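## Task

Take the roll of labels off the bookcase and set it in the top tray of the utility cart, then open the gripper and back the robot away. The robot must not topple or finish leaning, and the roll must stay in the tray on its own, not held there by the robot.

## Robot and tools

ROBOT. A LinearBot: an omnidirectional wheeled base with a vertical column about 1.75 m high. A carriage slides along the column (lift_m, 0 to 1 m) and holds two identical six-joint arms, left and right, each ending in a two-finger gripper. Arm bases sit roughly 0.57 m + lift_m above the floor, with carriage parts hanging about 0.15 m lower. A hand reaches up to 0.78 m from its shoulder but only about 0.38 m below its arm base. The hand is about 0.16 m long, 0.1 m wide (0.14 m opened). Parked arm joints 1..6 = 0, 0.05, 0.05, 1.45, 0, 0; parked, the robot is about 0.95 m wide and 0.7 m long. The wheel motors are weak (2 N m), so contact stops trigger easily. Loose objects may occasionally get nudged by outside forces.

CAMERAS. carriage_camera is fixed on the carriage, facing forward and tilted about 20 degrees down; left_wrist_camera and right_wrist_camera look out past each hand's fingertips. All images are 672x504 pixels.

FRAMES. Base frame: origin on the floor below the base centre, x forward, y left, z up, in metres. left_hand and right_hand readings are the midpoint between each hand's finger pads in this frame; quat_wxyz rotates base axes into hand axes (hand z along the fingers, fingers open along hand y; an upward-pointing hand with joints 1, 5, 6 at 0 reads 1,0,0,0). Odometry frame = base frame at scene start; base_odometry counts wheel rotation only, so slip looks like travel; heading is radians, left positive, -3.142 to 3.142.

execute_actions. Argument actions: a list holding one action or none (empty returns state and images only). An action may contain base, joints, or both; their motions begin together. base takes exactly one key, each a relative offset from where the base last measured itself: translate_m (metres, forward +, -2 to 2), strafe_m (metres, left +, -2 to 2), rotate_rad (radians, counter-clockwise +, -6.3 to 6.3). joints is a single map of absolute targets by name covering both arms: lift_m (0 to 1 m); for each side, left_/right_ joint1_rad (-2.617 to 3.054, vertical-axis swing, 0 forward, + left), joint2_rad (0 to 3.141, shoulder: 0 upper arm back and level, 1.57 up, 3.14 forward and level), joint3_rad (0 to 3.141, elbow: 0 folded, 3.14 straight), joint4_rad (-1.57 to 1.57, wrist pitch, + lifts fingertips), joint5_rad (-1.57 to 1.57, wrist yaw, + turns fingertips RIGHT), joint6_rad (-2.094 to 2.094, roll about the fingers, + clockwise seen from the forearm), gripper_m (0 to 0.093 m pad gap). Omitted joints or base may keep driving to earlier targets. Unknown keys or out-of-range numbers get the whole call rejected with no motion. cameras: list of camera names or ["all"]; null/omitted gives all, [] gives none. If a result reports a stop, later motion calls in the same reply are skipped.

wait: seconds (0 to 10); commands nothing, returns state and images. zoom_image: camera plus region [x0, y0, x1, y1] in pixels of that camera's latest full image, top-left origin, at most 504x504. read_manual: only licence texts. finished_scene: scene = the current scene number; ends it irreversibly and reports success, so only call it once the item rests in the tray, the gripper is open and the robot has moved away.

RESULT LINES. base_status / joint_status describe how the last accepted action ended: done (base: wheels turned the commanded amount, slip possible; a 1-2 mm move may say done while stopping short), off_target (rested away from target, may still push; normal for a gripper holding something), contact_stop or time_out (old target dropped, holds in place). "joint command not followed" with a cause means a self-collision check blocked an arm's targets (gripper targets still run); those joints read not_followed and may be retried each action. on_its_own lists uncommanded behaviour; "held at" is the held target, not the actual position. motor_effort is percent of max, + toward higher values, bracket = peak; readings carry fixed per-motor bias plus noise. lift effort grows with load; if it keeps dropping while lowering, a hand or its load is resting on something. drive_wheels at rest clearly above its free-move level means the base is still pressing. ARM HIT means an arm struck the robot. MOTOR HOT warns at 75 °C; OVER-TEMPERATURE FAULT at 90 °C halts that arm 10 s (joints show limit_stop_at_motor_heat; resend targets), and at 100 °C the arm goes limp and drops. Stretched arms heat quickly even empty; loads and thinking time add heat.

CAUTIONS. Hand readings drift from truth at long reach; 1 kg sags a level hand 10-17 cm and a fully extended arm may not raise it. Grip force is about 45-60 N per pad. The base stops on contact but often late; after a blocked drive, back off about 0.2 m (or undo the turn), repeat if still pressed; a retry may be needed. The base can pass under a table edge that the column then strikes, and reversing into one can tip the robot. Arms have no contact stop and snap to targets when freed. To free blocked arms, move the blocked one clear first, the other in a later action. Never let the arms collide or press on each other. Tipping risk rises with high carriage, outstretched arms, loads, pulling, or sudden stops; roughly 1.5 kg per hand with both arms forward can topple it, and only images reveal a lean. Avoid drops, slams and hard pushes; faster robot motion is better.

Each tool is called after "Emit:" by a JSON object that holds its "method" and its "body".

## Session

Emit:
{"method": "execute_actions", "body": {"actions": []}}

Scene clock: 0.00 s.
base_odometry: x=+0.000 y=+0.000 heading=+0.000 (m, m, rad; odometry frame)
base_status: not commanded
joint_positions: lift_m=+0.299 left_joint1_rad=+0.000 left_joint2_rad=+0.027 left_joint3_rad=+0.047 left_joint4_rad=+1.485 left_joint5_rad=-0.032 left_joint6_rad=-0.042 left_gripper_m=+0.094 right_joint1_rad=+0.000 right_joint2_rad=+0.020 right_joint3_rad=+0.048 right_joint4_rad=+1.437 right_joint5_rad=-0.031 right_joint6_rad=+0.033 right_gripper_m=+0.094
joint_status: not commanded
motor_effort: lift_m=+22 drive_wheels=+3 (%)
left_hand: x=+0.2972 y=+0.3553 z=+1.2945 quat_wxyz=(+0.999, -0.017, +0.033, -0.020) (m; base frame)
right_hand: x=+0.3062 y=-0.3445 z=+1.2939 quat_wxyz=(+0.998, -0.014, +0.053, +0.017) (m; base frame)
pictures: carriage_camera, left_wrist_camera, right_wrist_camera
Images, in order (width x height): carriage_camera 672x504, left_wrist_camera 672x504, right_wrist_camera 672x504.

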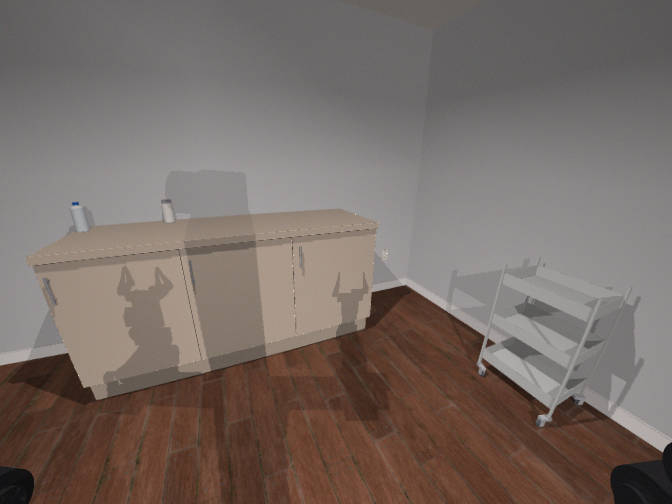

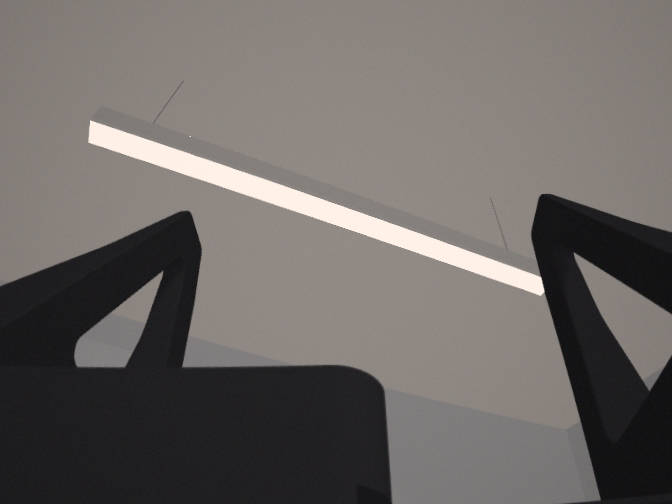

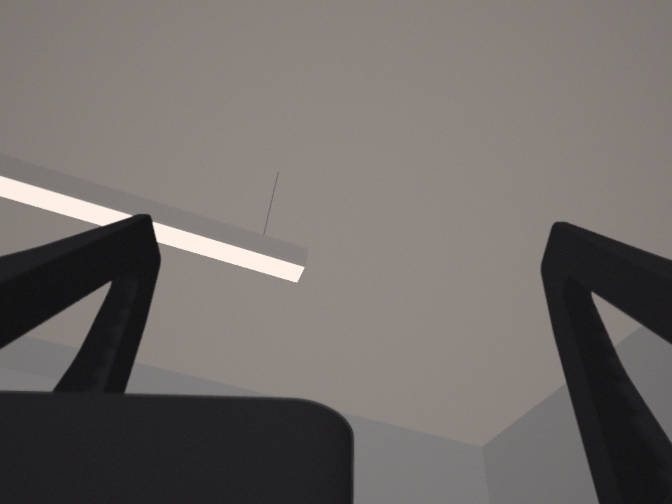

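Emit:
{"method": "execute_actions", "body": {"actions": [{"base":{"rotate_rad":1.9}}], "cameras": ["carriage_camera"]}}

Scene clock: 8.30 s.
base_odometry: x=+0.000 y=+0.000 heading=+1.899 (m, m, rad; odometry frame)
base_status: done
joint_positions: lift_m=+0.299 left_joint1_rad=+0.000 left_joint2_rad=+0.027 left_joint3_rad=+0.047 left_joint4_rad=+1.485 left_joint5_rad=-0.032 left_joint6_rad=-0.042 left_gripper_m=+0.094 right_joint1_rad=+0.000 right_joint2_rad=+0.020 right_joint3_rad=+0.048 right_joint4_rad=+1.435 right_joint5_rad=-0.031 right_joint6_rad=+0.033 right_gripper_m=+0.094
joint_status: not commanded
motor_effort: lift_m=+22(22) drive_wheels=+15(43) (%)
left_hand: x=+0.2972 y=+0.3553 z=+1.2945 quat_wxyz=(+0.999, -0.017, +0.033, -0.020) (m; base frame)
right_hand: x=+0.3067 y=-0.3445 z=+1.2939 quat_wxyz=(+0.998, -0.014, +0.054, +0.017) (m; base frame)
pictures: carriage_camera
Images, in order (width x height): carriage_camera 672x504.

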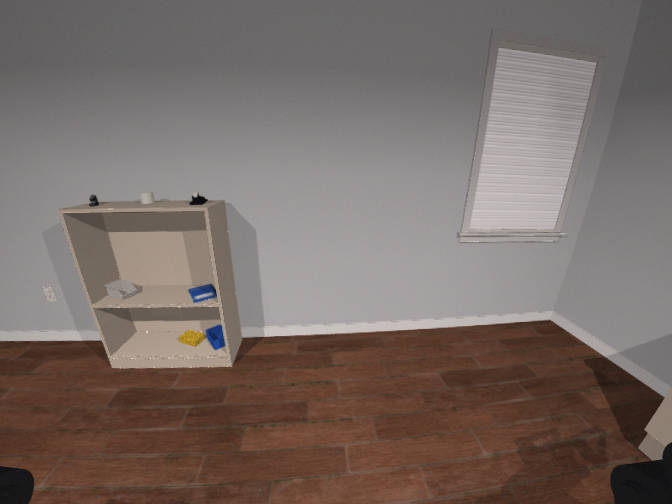

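Emit:
{"method": "zoom_image", "body": {"camera": "carriage_camera", "region": [50, 180, 250, 380]}}

Region (50, 180, 250, 380) of carriage_camera's 672x504 image, scaled by 2.520, with more detail than that image has.

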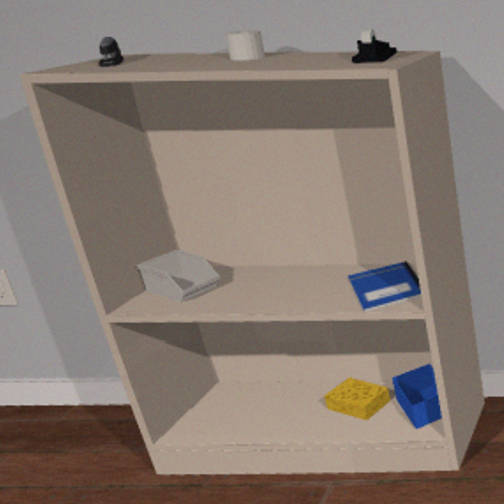

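Emit:
{"method": "execute_actions", "body": {"actions": [{"base":{"rotate_rad":0.07},"joints":{"lift_m":0.6}}], "cameras": []}}

Emit:
{"method": "execute_actions", "body": {"actions": [{"base":{"strafe_m":0.7}}], "cameras": []}}

Emit:
{"method": "execute_actions", "body": {"actions": [{"base":{"translate_m":0.85},"joints":{"left_joint2_rad":1.6,"left_joint3_rad":1.3,"left_joint4_rad":-0.7,"left_joint5_rad":0,"left_joint6_rad":0}}], "cameras": ["carriage_camera","left_wrist_camera"]}}

Scene clock: 23.97 s.
base_odometry: x=+0.000 y=+0.000 heading=+1.967 (m, m, rad; odometry frame)
base_status: done
joint_positions: lift_m=+0.600 left_joint1_rad=+0.000 left_joint2_rad=+0.027 left_joint3_rad=+0.047 left_joint4_rad=+1.485 left_joint5_rad=-0.032 left_joint6_rad=-0.042 left_gripper_m=+0.094 right_joint1_rad=+0.000 right_joint2_rad=+0.020 right_joint3_rad=+0.048 right_joint4_rad=+1.436 right_joint5_rad=-0.031 right_joint6_rad=+0.033 right_gripper_m=+0.094
joint_status: all done
motor_effort: lift_m=+24(28) drive_wheels=+17(44) (%)
left_hand: x=+0.2973 y=+0.3553 z=+1.5948 quat_wxyz=(+0.999, -0.017, +0.033, -0.020) (m; base frame)
right_hand: x=+0.3066 y=-0.3445 z=+1.5942 quat_wxyz=(+0.998, -0.014, +0.054, +0.017) (m; base frame)
pictures: none
No camera images: the call's "cameras" was empty. Leave "cameras" out to get every camera's image.

Scene clock: 27.73 s.
base_odometry: x=-0.645 y=-0.271 heading=+1.968 (m, m, rad; odometry frame)
base_status: done
joint_positions: lift_m=+0.600 left_joint1_rad=+0.000 left_joint2_rad=+0.027 left_joint3_rad=+0.047 left_joint4_rad=+1.485 left_joint5_rad=-0.032 left_joint6_rad=-0.042 left_gripper_m=+0.094 right_joint1_rad=+0.000 right_joint2_rad=+0.020 right_joint3_rad=+0.048 right_joint4_rad=+1.436 right_joint5_rad=-0.031 right_joint6_rad=+0.033 right_gripper_m=+0.094
joint_status: not commanded
motor_effort: lift_m=+24(24) drive_wheels=-8(42) (%)
left_hand: x=+0.2973 y=+0.3553 z=+1.5948 quat_wxyz=(+0.999, -0.017, +0.033, -0.020) (m; base frame)
right_hand: x=+0.3065 y=-0.3445 z=+1.5942 quat_wxyz=(+0.998, -0.014, +0.053, +0.017) (m; base frame)
pictures: none
No camera images: the call's "cameras" was empty. Leave "cameras" out to get every camera's image.

Scene clock: 31.83 s.
base_odometry: x=-0.975 y=+0.512 heading=+1.969 (m, m, rad; odometry frame)
base_status: done
joint_positions: lift_m=+0.600 left_joint1_rad=+0.000 left_joint2_rad=+1.600 left_joint3_rad=+1.274 left_joint4_rad=-0.695 left_joint5_rad=-0.007 left_joint6_rad=-0.004 left_gripper_m=+0.094 right_joint1_rad=+0.000 right_joint2_rad=+0.020 right_joint3_rad=+0.048 right_joint4_rad=+1.437 right_joint5_rad=-0.031 right_joint6_rad=+0.033 right_gripper_m=+0.094
joint_status: all done
motor_effort: lift_m=+24(24) drive_wheels=-8(42) (%)
left_hand: x=+0.6886 y=+0.3512 z=+1.3100 quat_wxyz=(+0.271, -0.003, +0.963, +0.003) (m; base frame)
right_hand: x=+0.3063 y=-0.3445 z=+1.5942 quat_wxyz=(+0.998, -0.014, +0.053, +0.017) (m; base frame)
pictures: carriage_camera, left_wrist_camera
Images, in order (width x height): carriage_camera 672x504, left_wrist_camera 672x504.

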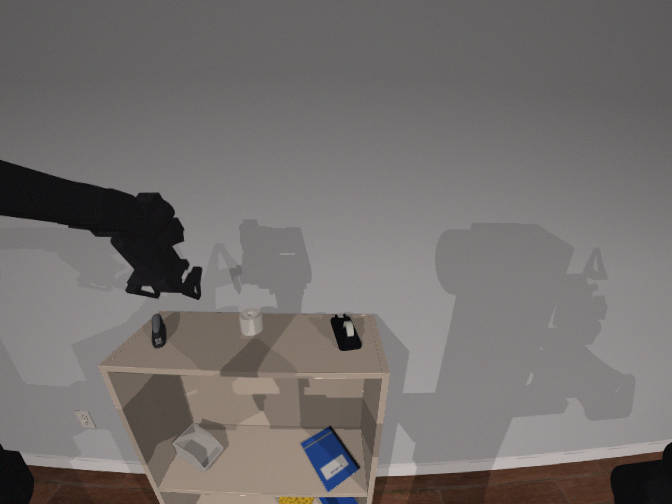

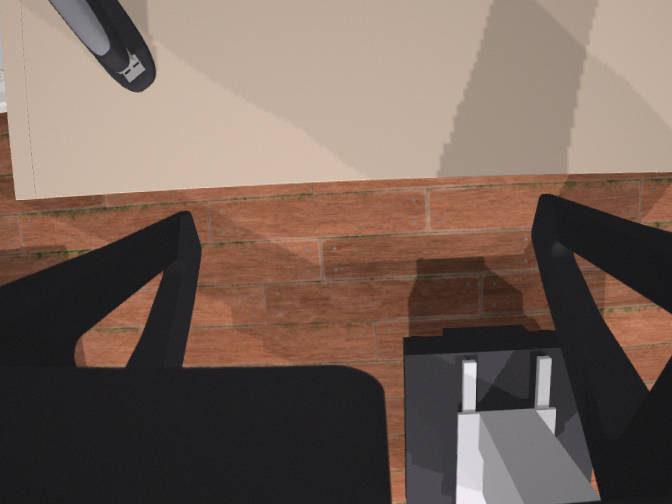

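Emit:
{"method": "execute_actions", "body": {"actions": [{"base":{"strafe_m":-0.08},"joints":{"lift_m":0.5}}], "cameras": []}}

Emit:
{"method": "execute_actions", "body": {"actions": [{"base":{"translate_m":0.13}}], "cameras": ["carriage_camera","left_wrist_camera"]}}

Scene clock: 38.50 s.
base_odometry: x=-0.902 y=+0.544 heading=+1.969 (m, m, rad; odometry frame)
base_status: done
joint_positions: lift_m=+0.500 left_joint1_rad=+0.000 left_joint2_rad=+1.601 left_joint3_rad=+1.289 left_joint4_rad=-0.699 left_joint5_rad=-0.006 left_joint6_rad=-0.004 left_gripper_m=+0.094 right_joint1_rad=+0.000 right_joint2_rad=+0.020 right_joint3_rad=+0.048 right_joint4_rad=+1.437 right_joint5_rad=-0.031 right_joint6_rad=+0.033 right_gripper_m=+0.094
joint_status: all done
motor_effort: lift_m=+19(19) drive_wheels=-4(37) (%)
left_hand: x=+0.6913 y=+0.3509 z=+1.2157 quat_wxyz=(+0.277, -0.003, +0.961, +0.002) (m; base frame)
right_hand: x=+0.3064 y=-0.3445 z=+1.4947 quat_wxyz=(+0.998, -0.015, +0.053, +0.017) (m; base frame)
pictures: none
No camera images: the call's "cameras" was empty. Leave "cameras" out to get every camera's image.

Scene clock: 40.33 s.
base_odometry: x=-0.952 y=+0.664 heading=+1.969 (m, m, rad; odometry frame)
base_status: done
joint_positions: lift_m=+0.500 left_joint1_rad=+0.000 left_joint2_rad=+1.601 left_joint3_rad=+1.289 left_joint4_rad=-0.699 left_joint5_rad=-0.006 left_joint6_rad=-0.004 left_gripper_m=+0.094 right_joint1_rad=+0.000 right_joint2_rad=+0.020 right_joint3_rad=+0.048 right_joint4_rad=+1.437 right_joint5_rad=-0.031 right_joint6_rad=+0.033 right_gripper_m=+0.094
joint_status: not commanded
motor_effort: lift_m=+19(20) drive_wheels=-7(35) (%)
left_hand: x=+0.6912 y=+0.3509 z=+1.2156 quat_wxyz=(+0.276, -0.003, +0.961, +0.002) (m; base frame)
right_hand: x=+0.3063 y=-0.3445 z=+1.4947 quat_wxyz=(+0.998, -0.015, +0.053, +0.017) (m; base frame)
pictures: carriage_camera, left_wrist_camera
Images, in order (width x height): carriage_camera 672x504, left_wrist_camera 672x504.

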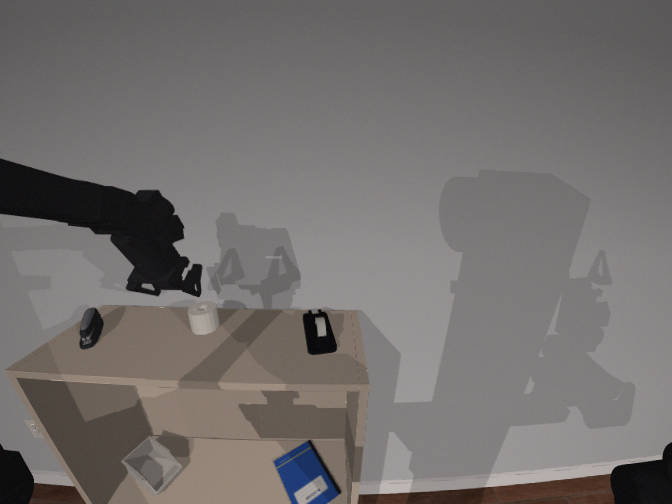

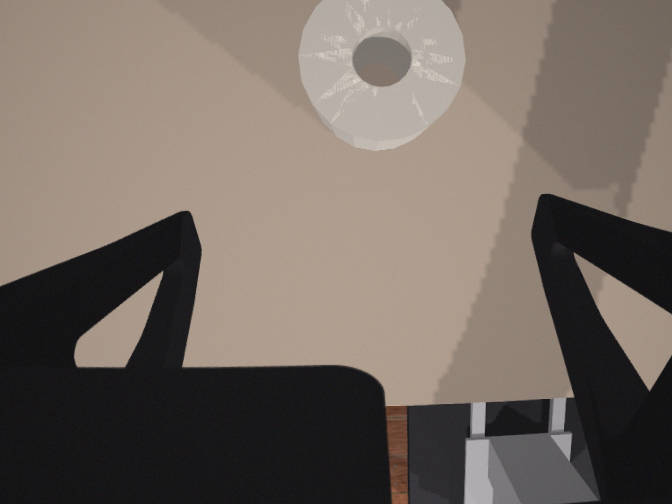

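Emit:
{"method": "execute_actions", "body": {"actions": [{"base":{"strafe_m":-0.012},"joints":{"lift_m":0.425}}], "cameras": ["carriage_camera","left_wrist_camera"]}}

Scene clock: 46.70 s.
base_odometry: x=-0.941 y=+0.668 heading=+1.969 (m, m, rad; odometry frame)
base_status: done
joint_positions: lift_m=+0.425 left_joint1_rad=+0.000 left_joint2_rad=+1.600 left_joint3_rad=+1.289 left_joint4_rad=-0.699 left_joint5_rad=-0.005 left_joint6_rad=-0.004 left_gripper_m=+0.094 right_joint1_rad=+0.000 right_joint2_rad=+0.020 right_joint3_rad=+0.048 right_joint4_rad=+1.437 right_joint5_rad=-0.031 right_joint6_rad=+0.033 right_gripper_m=+0.094
joint_status: all done
motor_effort: lift_m=+19(20) drive_wheels=-8(20) (%)
left_hand: x=+0.6912 y=+0.3508 z=+1.1408 quat_wxyz=(+0.277, -0.003, +0.961, +0.002) (m; base frame)
right_hand: x=+0.3064 y=-0.3445 z=+1.4197 quat_wxyz=(+0.998, -0.015, +0.053, +0.017) (m; base frame)
pictures: carriage_camera, left_wrist_camera
Images, in order (width x height): carriage_camera 672x504, left_wrist_camera 672x504.

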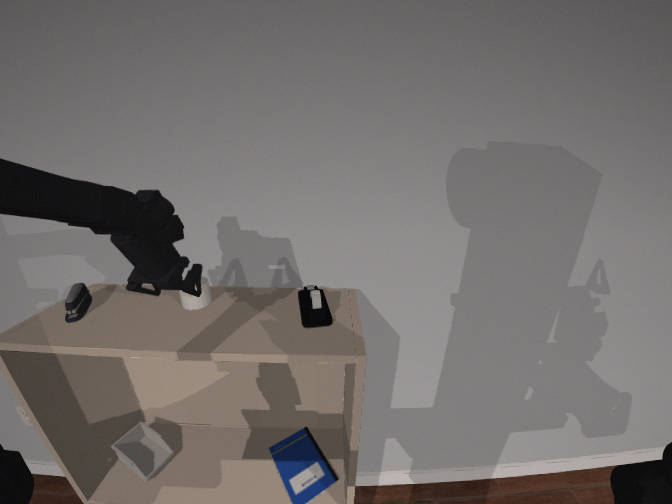

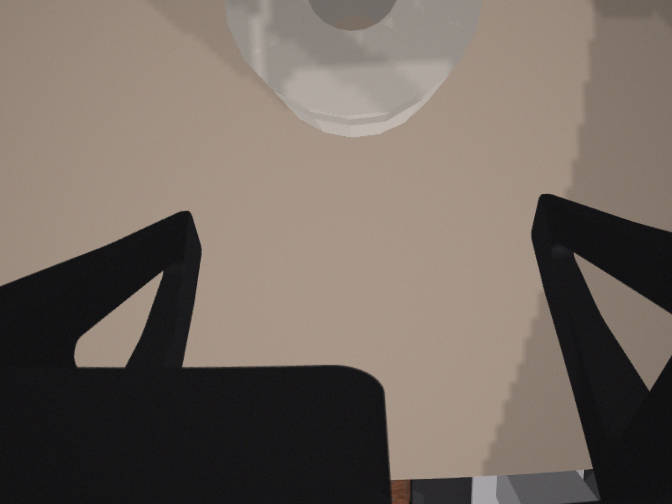

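Emit:
{"method": "execute_actions", "body": {"actions": [{"base":{"translate_m":0.068},"joints":{"lift_m":0.39}}], "cameras": ["carriage_camera","left_wrist_camera"]}}

Scene clock: 52.80 s.
base_odometry: x=-0.967 y=+0.731 heading=+1.969 (m, m, rad; odometry frame)
base_status: done
joint_positions: lift_m=+0.390 left_joint1_rad=+0.000 left_joint2_rad=+1.599 left_joint3_rad=+1.289 left_joint4_rad=-0.701 left_joint5_rad=-0.005 left_joint6_rad=-0.004 left_gripper_m=+0.094 right_joint1_rad=+0.000 right_joint2_rad=+0.020 right_joint3_rad=+0.048 right_joint4_rad=+1.437 right_joint5_rad=-0.031 right_joint6_rad=+0.033 right_gripper_m=+0.094
joint_status: all done
motor_effort: lift_m=+19(21) drive_wheels=-7(38) (%)
left_hand: x=+0.6908 y=+0.3508 z=+1.1058 quat_wxyz=(+0.276, -0.003, +0.961, +0.002) (m; base frame)
right_hand: x=+0.3064 y=-0.3445 z=+1.3847 quat_wxyz=(+0.998, -0.015, +0.053, +0.017) (m; base frame)
pictures: carriage_camera, left_wrist_camera
Images, in order (width x height): carriage_camera 672x504, left_wrist_camera 672x504.

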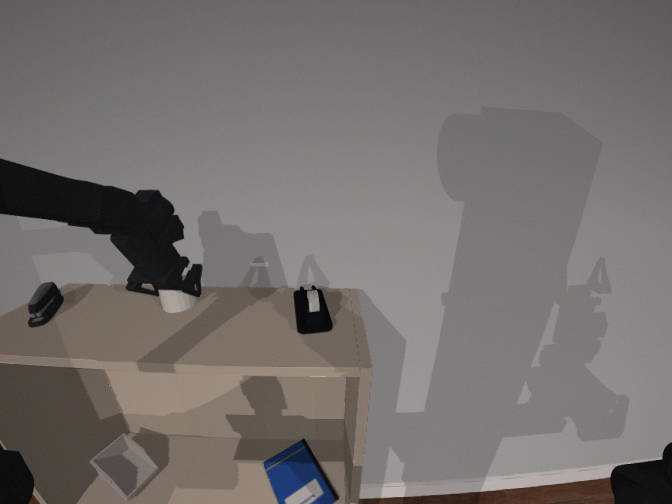

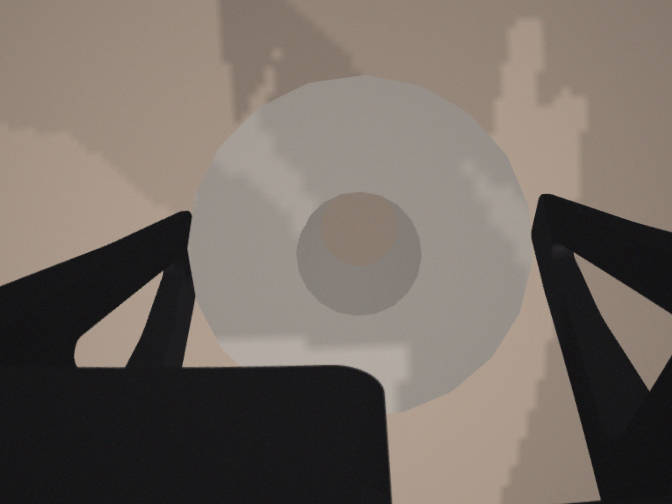

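Emit:
{"method": "execute_actions", "body": {"actions": [{"joints":{"left_gripper_m":0.055}}], "cameras": []}}

Emit:
{"method": "execute_actions", "body": {"actions": [{"joints":{"lift_m":0.44}}], "cameras": ["carriage_camera","left_wrist_camera"]}}

Scene clock: 55.17 s.
base_odometry: x=-0.967 y=+0.731 heading=+1.969 (m, m, rad; odometry frame)
base_status: not commanded
joint_positions: lift_m=+0.390 left_joint1_rad=+0.000 left_joint2_rad=+1.599 left_joint3_rad=+1.289 left_joint4_rad=-0.701 left_joint5_rad=-0.005 left_joint6_rad=-0.004 left_gripper_m=+0.069 right_joint1_rad=+0.000 right_joint2_rad=+0.020 right_joint3_rad=+0.048 right_joint4_rad=+1.437 right_joint5_rad=-0.031 right_joint6_rad=+0.033 right_gripper_m=+0.094
joint_status: left_gripper_m off_target (ended at +0.069, target +0.055)
motor_effort: lift_m=+19(19) drive_wheels=-7(7) (%)
left_hand: x=+0.6908 y=+0.3508 z=+1.1058 quat_wxyz=(+0.276, -0.003, +0.961, +0.002) (m; base frame)
right_hand: x=+0.3064 y=-0.3445 z=+1.3847 quat_wxyz=(+0.998, -0.015, +0.053, +0.017) (m; base frame)
pictures: none
No camera images: the call's "cameras" was empty. Leave "cameras" out to get every camera's image.

Scene clock: 55.90 s.
base_odometry: x=-0.967 y=+0.731 heading=+1.969 (m, m, rad; odometry frame)
base_status: not commanded
joint_positions: lift_m=+0.440 left_joint1_rad=+0.000 left_joint2_rad=+1.605 left_joint3_rad=+1.289 left_joint4_rad=-0.712 left_joint5_rad=-0.005 left_joint6_rad=-0.004 left_gripper_m=+0.069 right_joint1_rad=+0.000 right_joint2_rad=+0.020 right_joint3_rad=+0.048 right_joint4_rad=+1.436 right_joint5_rad=-0.031 right_joint6_rad=+0.033 right_gripper_m=+0.094
joint_status: all done
motor_effort: lift_m=+24(28) drive_wheels=-6(7) (%)
left_hand: x=+0.6888 y=+0.3507 z=+1.1517 quat_wxyz=(+0.268, -0.003, +0.963, +0.002) (m; base frame)
right_hand: x=+0.3065 y=-0.3445 z=+1.4341 quat_wxyz=(+0.998, -0.015, +0.053, +0.017) (m; base frame)
pictures: carriage_camera, left_wrist_camera
Images, in order (width x height): carriage_camera 672x504, left_wrist_camera 672x504.

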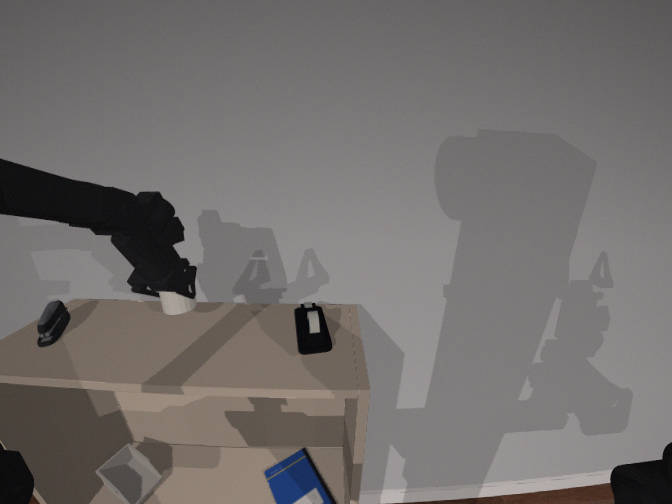

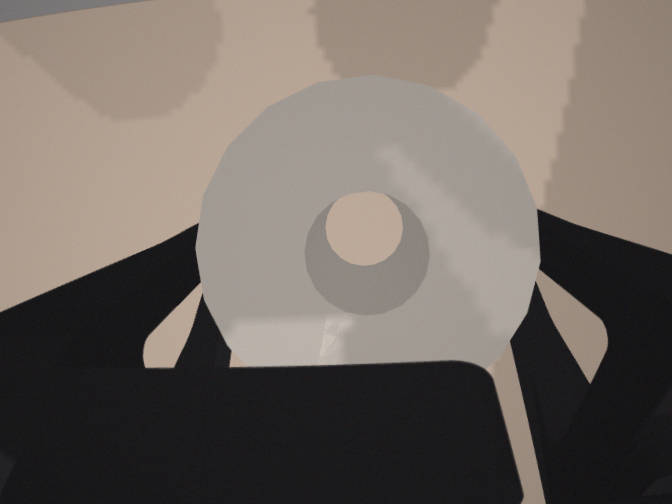

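Emit:
{"method": "execute_actions", "body": {"actions": [{"base":{"translate_m":-0.9}}], "cameras": []}}

Emit:
{"method": "execute_actions", "body": {"actions": [{"base":{"rotate_rad":-3.14}}], "cameras": ["carriage_camera"]}}

Emit:
{"method": "execute_actions", "body": {"actions": [{"base":{"strafe_m":0.98},"joints":{"lift_m":0.3}}], "cameras": ["carriage_camera"]}}

Scene clock: 63.63 s.
base_odometry: x=-0.619 y=-0.099 heading=+1.968 (m, m, rad; odometry frame)
base_status: done
joint_positions: lift_m=+0.440 left_joint1_rad=+0.000 left_joint2_rad=+1.605 left_joint3_rad=+1.289 left_joint4_rad=-0.712 left_joint5_rad=-0.004 left_joint6_rad=-0.004 left_gripper_m=+0.069 right_joint1_rad=+0.000 right_joint2_rad=+0.020 right_joint3_rad=+0.048 right_joint4_rad=+1.435 right_joint5_rad=-0.031 right_joint6_rad=+0.033 right_gripper_m=+0.094
joint_status: not commanded
motor_effort: lift_m=+24(24) drive_wheels=-4(48) (%)
left_hand: x=+0.6886 y=+0.3507 z=+1.1516 quat_wxyz=(+0.268, -0.003, +0.963, +0.001) (m; base frame)
right_hand: x=+0.3067 y=-0.3445 z=+1.4341 quat_wxyz=(+0.998, -0.015, +0.054, +0.017) (m; base frame)
pictures: none
No camera images: the call's "cameras" was empty. Leave "cameras" out to get every camera's image.

Scene clock: 67.90 s.
base_odometry: x=-0.619 y=-0.098 heading=-1.170 (m, m, rad; odometry frame)
base_status: done
joint_positions: lift_m=+0.440 left_joint1_rad=+0.000 left_joint2_rad=+1.605 left_joint3_rad=+1.289 left_joint4_rad=-0.706 left_joint5_rad=-0.004 left_joint6_rad=-0.004 left_gripper_m=+0.069 right_joint1_rad=+0.000 right_joint2_rad=+0.020 right_joint3_rad=+0.048 right_joint4_rad=+1.432 right_joint5_rad=-0.031 right_joint6_rad=+0.033 right_gripper_m=+0.094
joint_status: not commanded
motor_effort: lift_m=+24(24) drive_wheels=+15(50) (%)
left_hand: x=+0.6899 y=+0.3507 z=+1.1524 quat_wxyz=(+0.271, -0.003, +0.963, +0.001) (m; base frame)
right_hand: x=+0.3074 y=-0.3445 z=+1.4340 quat_wxyz=(+0.998, -0.015, +0.055, +0.017) (m; base frame)
pictures: carriage_camera
Images, in order (width x height): carriage_camera 672x504.

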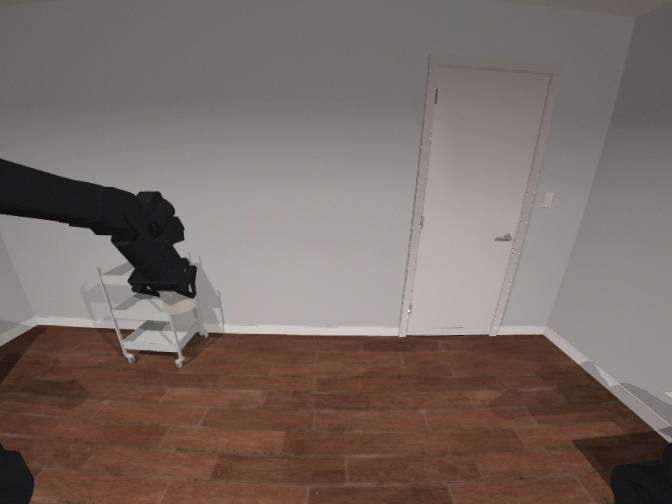

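Scene clock: 72.27 s.
base_odometry: x=+0.285 y=+0.283 heading=-1.171 (m, m, rad; odometry frame)
base_status: done
joint_positions: lift_m=+0.300 left_joint1_rad=+0.000 left_joint2_rad=+1.607 left_joint3_rad=+1.289 left_joint4_rad=-0.716 left_joint5_rad=-0.003 left_joint6_rad=-0.004 left_gripper_m=+0.069 right_joint1_rad=+0.000 right_joint2_rad=+0.020 right_joint3_rad=+0.048 right_joint4_rad=+1.433 right_joint5_rad=-0.031 right_joint6_rad=+0.033 right_gripper_m=+0.094
joint_status: all done
motor_effort: lift_m=+20(21) drive_wheels=-9(43) (%)
left_hand: x=+0.6879 y=+0.3505 z=+1.0110 quat_wxyz=(+0.265, -0.003, +0.964, +0.001) (m; base frame)
right_hand: x=+0.3073 y=-0.3445 z=+1.2946 quat_wxyz=(+0.998, -0.015, +0.055, +0.017) (m; base frame)
pictures: carriage_camera
Images, in order (width x height): carriage_camera 672x504.

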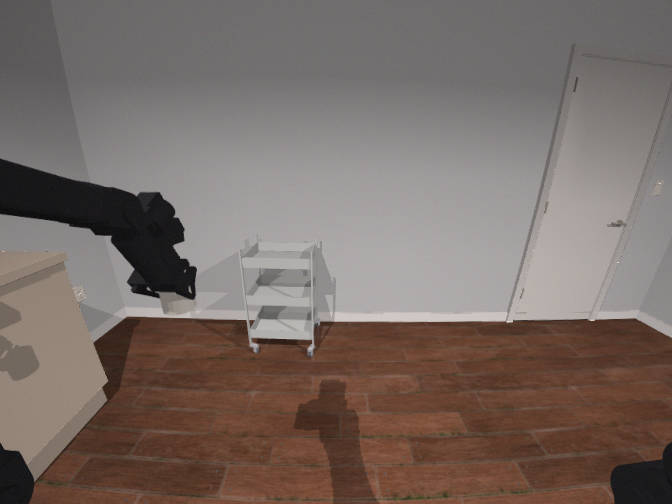

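Emit:
{"method": "execute_actions", "body": {"actions": [{"base":{"translate_m":1.05},"joints":{"lift_m":0.18}}], "cameras": ["carriage_camera","left_wrist_camera"]}}

Scene clock: 79.20 s.
base_odometry: x=+0.694 y=-0.684 heading=-1.171 (m, m, rad; odometry frame)
base_status: done
joint_positions: lift_m=+0.180 left_joint1_rad=+0.000 left_joint2_rad=+1.606 left_joint3_rad=+1.289 left_joint4_rad=-0.720 left_joint5_rad=-0.001 left_joint6_rad=-0.004 left_gripper_m=+0.069 right_joint1_rad=+0.000 right_joint2_rad=+0.020 right_joint3_rad=+0.048 right_joint4_rad=+1.436 right_joint5_rad=-0.031 right_joint6_rad=+0.033 right_gripper_m=+0.094
joint_status: all done
motor_effort: lift_m=+20(20) drive_wheels=-8(42) (%)
left_hand: x=+0.6869 y=+0.3502 z=+0.8909 quat_wxyz=(+0.264, -0.003, +0.965, +0.000) (m; base frame)
right_hand: x=+0.3065 y=-0.3445 z=+1.1746 quat_wxyz=(+0.998, -0.015, +0.053, +0.017) (m; base frame)
pictures: carriage_camera, left_wrist_camera
Images, in order (width x height): carriage_camera 672x504, left_wrist_camera 672x504.

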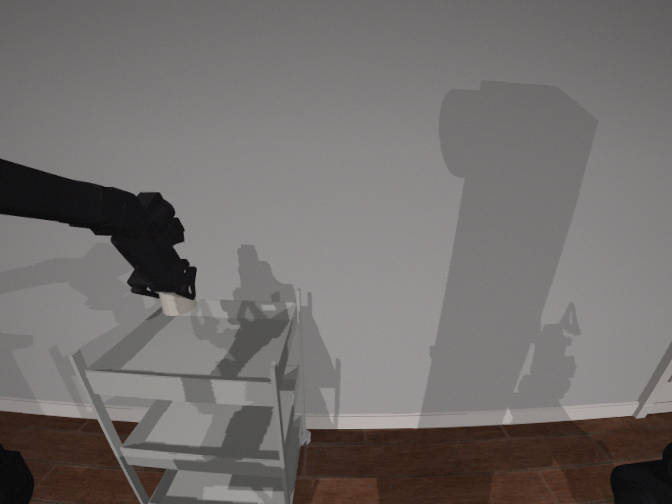

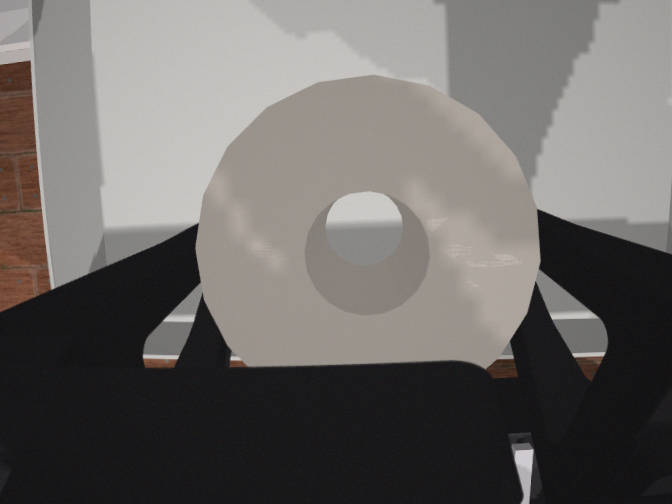

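Emit:
{"method": "execute_actions", "body": {"actions": [{"base":{"translate_m":0.08},"joints":{"lift_m":0.06}}], "cameras": ["carriage_camera","left_wrist_camera"]}}

Scene clock: 85.33 s.
base_odometry: x=+0.726 y=-0.758 heading=-1.170 (m, m, rad; odometry frame)
base_status: done
joint_positions: lift_m=+0.060 left_joint1_rad=+0.000 left_joint2_rad=+1.609 left_joint3_rad=+1.289 left_joint4_rad=-0.722 left_joint5_rad=-0.001 left_joint6_rad=-0.004 left_gripper_m=+0.069 right_joint1_rad=+0.000 right_joint2_rad=+0.020 right_joint3_rad=+0.048 right_joint4_rad=+1.436 right_joint5_rad=-0.031 right_joint6_rad=+0.033 right_gripper_m=+0.094
joint_status: all done
motor_effort: lift_m=+20(20) drive_wheels=-10(42) (%)
left_hand: x=+0.6868 y=+0.3502 z=+0.7695 quat_wxyz=(+0.262, -0.003, +0.965, +0.000) (m; base frame)
right_hand: x=+0.3066 y=-0.3445 z=+1.0546 quat_wxyz=(+0.998, -0.015, +0.054, +0.017) (m; base frame)
pictures: carriage_camera, left_wrist_camera
Images, in order (width x height): carriage_camera 672x504, left_wrist_camera 672x504.

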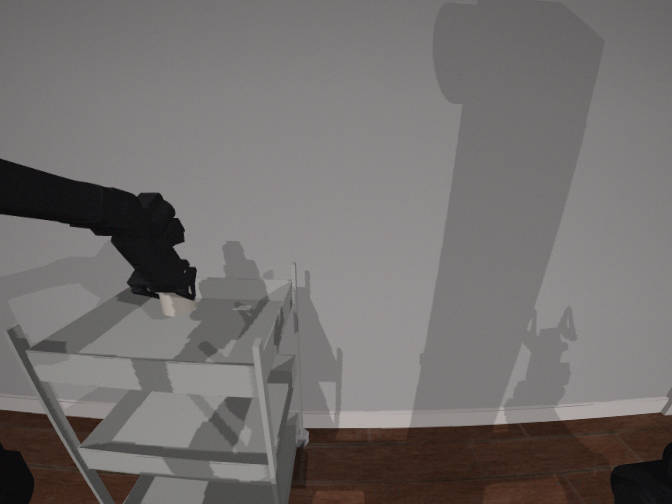

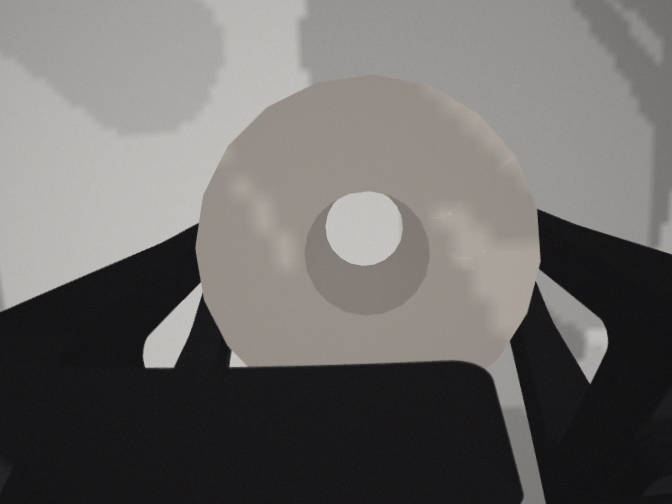

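About 5 cm remain, by the shadow.

Emit:
{"method": "execute_actions", "body": {"actions": [{"joints":{"lift_m":0.02}}], "cameras": ["carriage_camera","left_wrist_camera"]}}

Scene clock: 87.47 s.
base_odometry: x=+0.726 y=-0.758 heading=-1.170 (m, m, rad; odometry frame)
base_status: not commanded
joint_positions: lift_m=+0.020 left_joint1_rad=+0.000 left_joint2_rad=+1.610 left_joint3_rad=+1.289 left_joint4_rad=-0.722 left_joint5_rad=-0.001 left_joint6_rad=-0.004 left_gripper_m=+0.069 right_joint1_rad=+0.000 right_joint2_rad=+0.020 right_joint3_rad=+0.048 right_joint4_rad=+1.436 right_joint5_rad=-0.031 right_joint6_rad=+0.033 right_gripper_m=+0.094
joint_status: all done
motor_effort: lift_m=+20(21) drive_wheels=-8(9) (%)
left_hand: x=+0.6867 y=+0.3501 z=+0.7287 quat_wxyz=(+0.260, -0.002, +0.966, +0.000) (m; base frame)
right_hand: x=+0.3065 y=-0.3445 z=+1.0146 quat_wxyz=(+0.998, -0.015, +0.053, +0.017) (m; base frame)
pictures: carriage_camera, left_wrist_camera
Images, in order (width x height): carriage_camera 672x504, left_wrist_camera 672x504.

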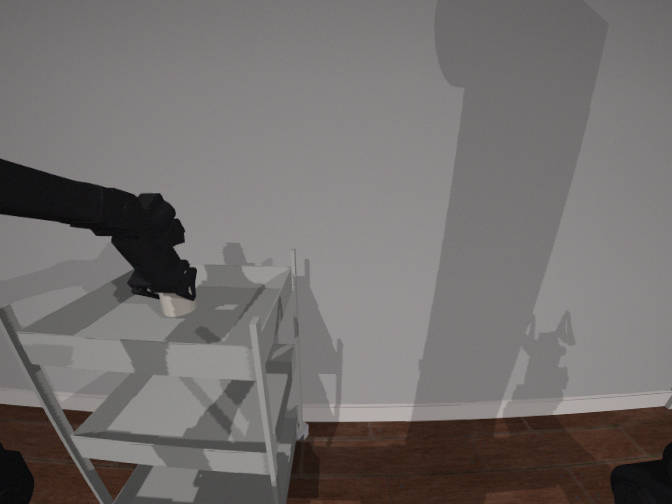

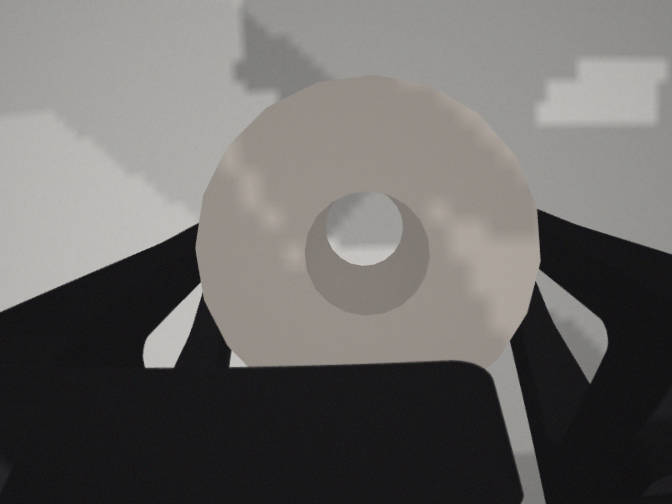

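Emit:
{"method": "execute_actions", "body": {"actions": [{"joints":{"lift_m":0.005}}], "cameras": ["left_wrist_camera"]}}

Scene clock: 90.50 s.
base_odometry: x=+0.726 y=-0.758 heading=-1.170 (m, m, rad; odometry frame)
base_status: not commanded
joint_positions: lift_m=+0.005 left_joint1_rad=+0.000 left_joint2_rad=+1.612 left_joint3_rad=+1.289 left_joint4_rad=-0.722 left_joint5_rad=-0.001 left_joint6_rad=-0.004 left_gripper_m=+0.069 right_joint1_rad=+0.000 right_joint2_rad=+0.020 right_joint3_rad=+0.048 right_joint4_rad=+1.436 right_joint5_rad=-0.031 right_joint6_rad=+0.033 right_gripper_m=+0.094
joint_status: all done
motor_effort: lift_m=+20(22) drive_wheels=+6(8) (%)
left_hand: x=+0.6869 y=+0.3501 z=+0.7133 quat_wxyz=(+0.260, -0.002, +0.966, +0.000) (m; base frame)
right_hand: x=+0.3065 y=-0.3445 z=+0.9996 quat_wxyz=(+0.998, -0.015, +0.053, +0.017) (m; base frame)
pictures: left_wrist_camera
Images, in order (width x height): left_wrist_camera 672x504.

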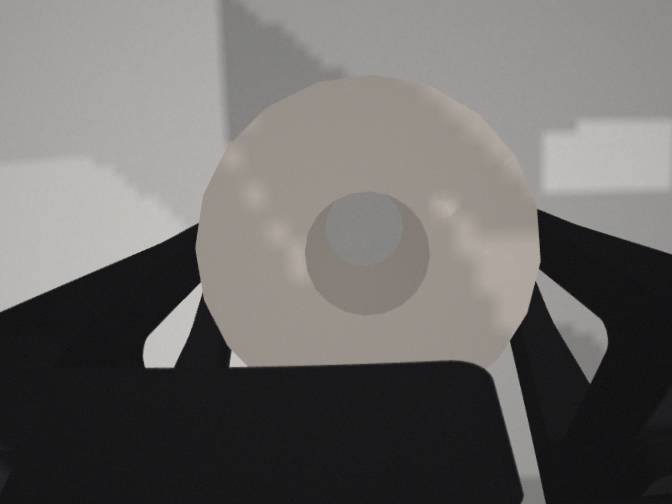

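Emit:
{"method": "execute_actions", "body": {"actions": [{"joints":{"lift_m":0.0}}], "cameras": []}}

Emit:
{"method": "execute_actions", "body": {"actions": [{"joints":{"left_gripper_m":0.093}}], "cameras": ["left_wrist_camera"]}}

Emit:
{"method": "execute_actions", "body": {"actions": [{"joints":{"lift_m":0.15}}], "cameras": []}}

Emit:
{"method": "execute_actions", "body": {"actions": [{"base":{"translate_m":-0.5},"joints":{"left_joint2_rad":0.05,"left_joint3_rad":0.05,"left_joint4_rad":1.45}}], "cameras": ["carriage_camera"]}}

Scene clock: 94.80 s.
base_odometry: x=+0.726 y=-0.758 heading=-1.170 (m, m, rad; odometry frame)
base_status: not commanded
joint_positions: lift_m=+0.000 left_joint1_rad=+0.000 left_joint2_rad=+1.610 left_joint3_rad=+1.289 left_joint4_rad=-0.717 left_joint5_rad=-0.001 left_joint6_rad=-0.004 left_gripper_m=+0.069 right_joint1_rad=+0.000 right_joint2_rad=+0.020 right_joint3_rad=+0.048 right_joint4_rad=+1.436 right_joint5_rad=-0.031 right_joint6_rad=+0.033 right_gripper_m=+0.094
joint_status: all done
motor_effort: lift_m=+19(20) drive_wheels=-5(8) (%)
left_hand: x=+0.6877 y=+0.3501 z=+0.7098 quat_wxyz=(+0.263, -0.002, +0.965, +0.000) (m; base frame)
right_hand: x=+0.3066 y=-0.3445 z=+0.9947 quat_wxyz=(+0.998, -0.015, +0.054, +0.017) (m; base frame)
pictures: none
No camera images: the call's "cameras" was empty. Leave "cameras" out to get every camera's image.

Scene clock: 95.37 s.
base_odometry: x=+0.726 y=-0.758 heading=-1.170 (m, m, rad; odometry frame)
base_status: not commanded
joint_positions: lift_m=+0.000 left_joint1_rad=+0.000 left_joint2_rad=+1.610 left_joint3_rad=+1.289 left_joint4_rad=-0.713 left_joint5_rad=-0.001 left_joint6_rad=-0.004 left_gripper_m=+0.093 right_joint1_rad=+0.000 right_joint2_rad=+0.020 right_joint3_rad=+0.048 right_joint4_rad=+1.436 right_joint5_rad=-0.031 right_joint6_rad=+0.033 right_gripper_m=+0.094
joint_status: all done
motor_effort: lift_m=+19(19) drive_wheels=-5(5) (%)
left_hand: x=+0.6886 y=+0.3501 z=+0.7103 quat_wxyz=(+0.265, -0.002, +0.964, +0.000) (m; base frame)
right_hand: x=+0.3066 y=-0.3445 z=+0.9947 quat_wxyz=(+0.998, -0.015, +0.054, +0.017) (m; base frame)
pictures: left_wrist_camera
Images, in order (width x height): left_wrist_camera 672x504.

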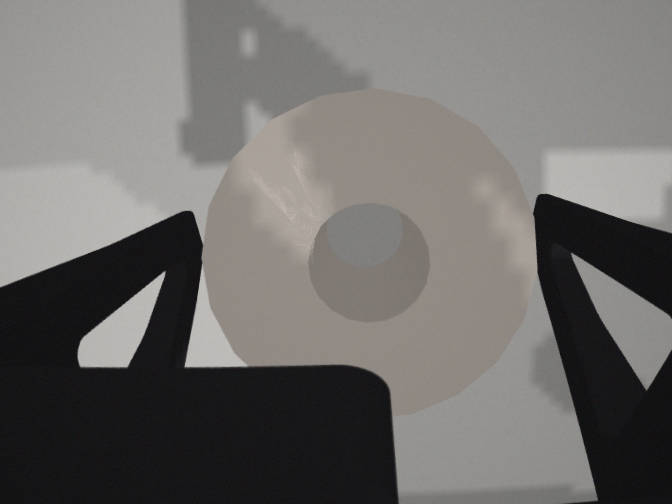

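Scene clock: 96.50 s.
base_odometry: x=+0.726 y=-0.758 heading=-1.170 (m, m, rad; odometry frame)
base_status: not commanded
joint_positions: lift_m=+0.150 left_joint1_rad=+0.000 left_joint2_rad=+1.603 left_joint3_rad=+1.289 left_joint4_rad=-0.704 left_joint5_rad=-0.001 left_joint6_rad=-0.004 left_gripper_m=+0.093 right_joint1_rad=+0.000 right_joint2_rad=+0.020 right_joint3_rad=+0.048 right_joint4_rad=+1.436 right_joint5_rad=-0.031 right_joint6_rad=+0.033 right_gripper_m=+0.094
joint_status: all done
motor_effort: lift_m=+24(27) drive_wheels=-5(6) (%)
left_hand: x=+0.6904 y=+0.3501 z=+0.8635 quat_wxyz=(+0.273, -0.002, +0.962, +0.000) (m; base frame)
right_hand: x=+0.3066 y=-0.3445 z=+1.1442 quat_wxyz=(+0.998, -0.015, +0.054, +0.017) (m; base frame)
pictures: none
No camera images: the call's "cameras" was empty. Leave "cameras" out to get every camera's image.

Scene clock: 99.73 s.
base_odometry: x=+0.530 y=-0.298 heading=-1.169 (m, m, rad; odometry frame)
base_status: done
joint_positions: lift_m=+0.150 left_joint1_rad=+0.000 left_joint2_rad=+0.057 left_joint3_rad=+0.067 left_joint4_rad=+1.448 left_joint5_rad=-0.001 left_joint6_rad=-0.004 left_gripper_m=+0.093 right_joint1_rad=+0.000 right_joint2_rad=+0.020 right_joint3_rad=+0.048 right_joint4_rad=+1.434 right_joint5_rad=-0.031 right_joint6_rad=+0.033 right_gripper_m=+0.094
joint_status: all done
motor_effort: lift_m=+24(24) drive_wheels=-9(49) (%)
left_hand: x=+0.3099 y=+0.3500 z=+1.1495 quat_wxyz=(+0.998, -0.001, +0.057, -0.002) (m; base frame)
right_hand: x=+0.3070 y=-0.3445 z=+1.1441 quat_wxyz=(+0.998, -0.015, +0.054, +0.017) (m; base frame)
pictures: carriage_camera
Images, in order (width x height): carriage_camera 672x504.

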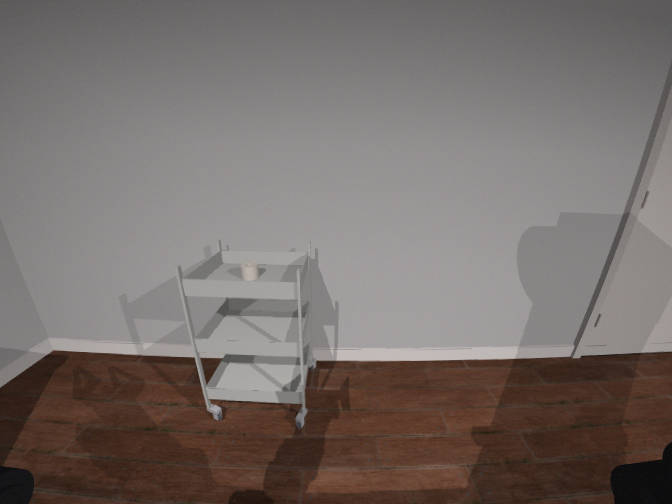

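Emit:
{"method": "finished_scene", "body": {"scene": 1}}

The scene is finished: the task was done.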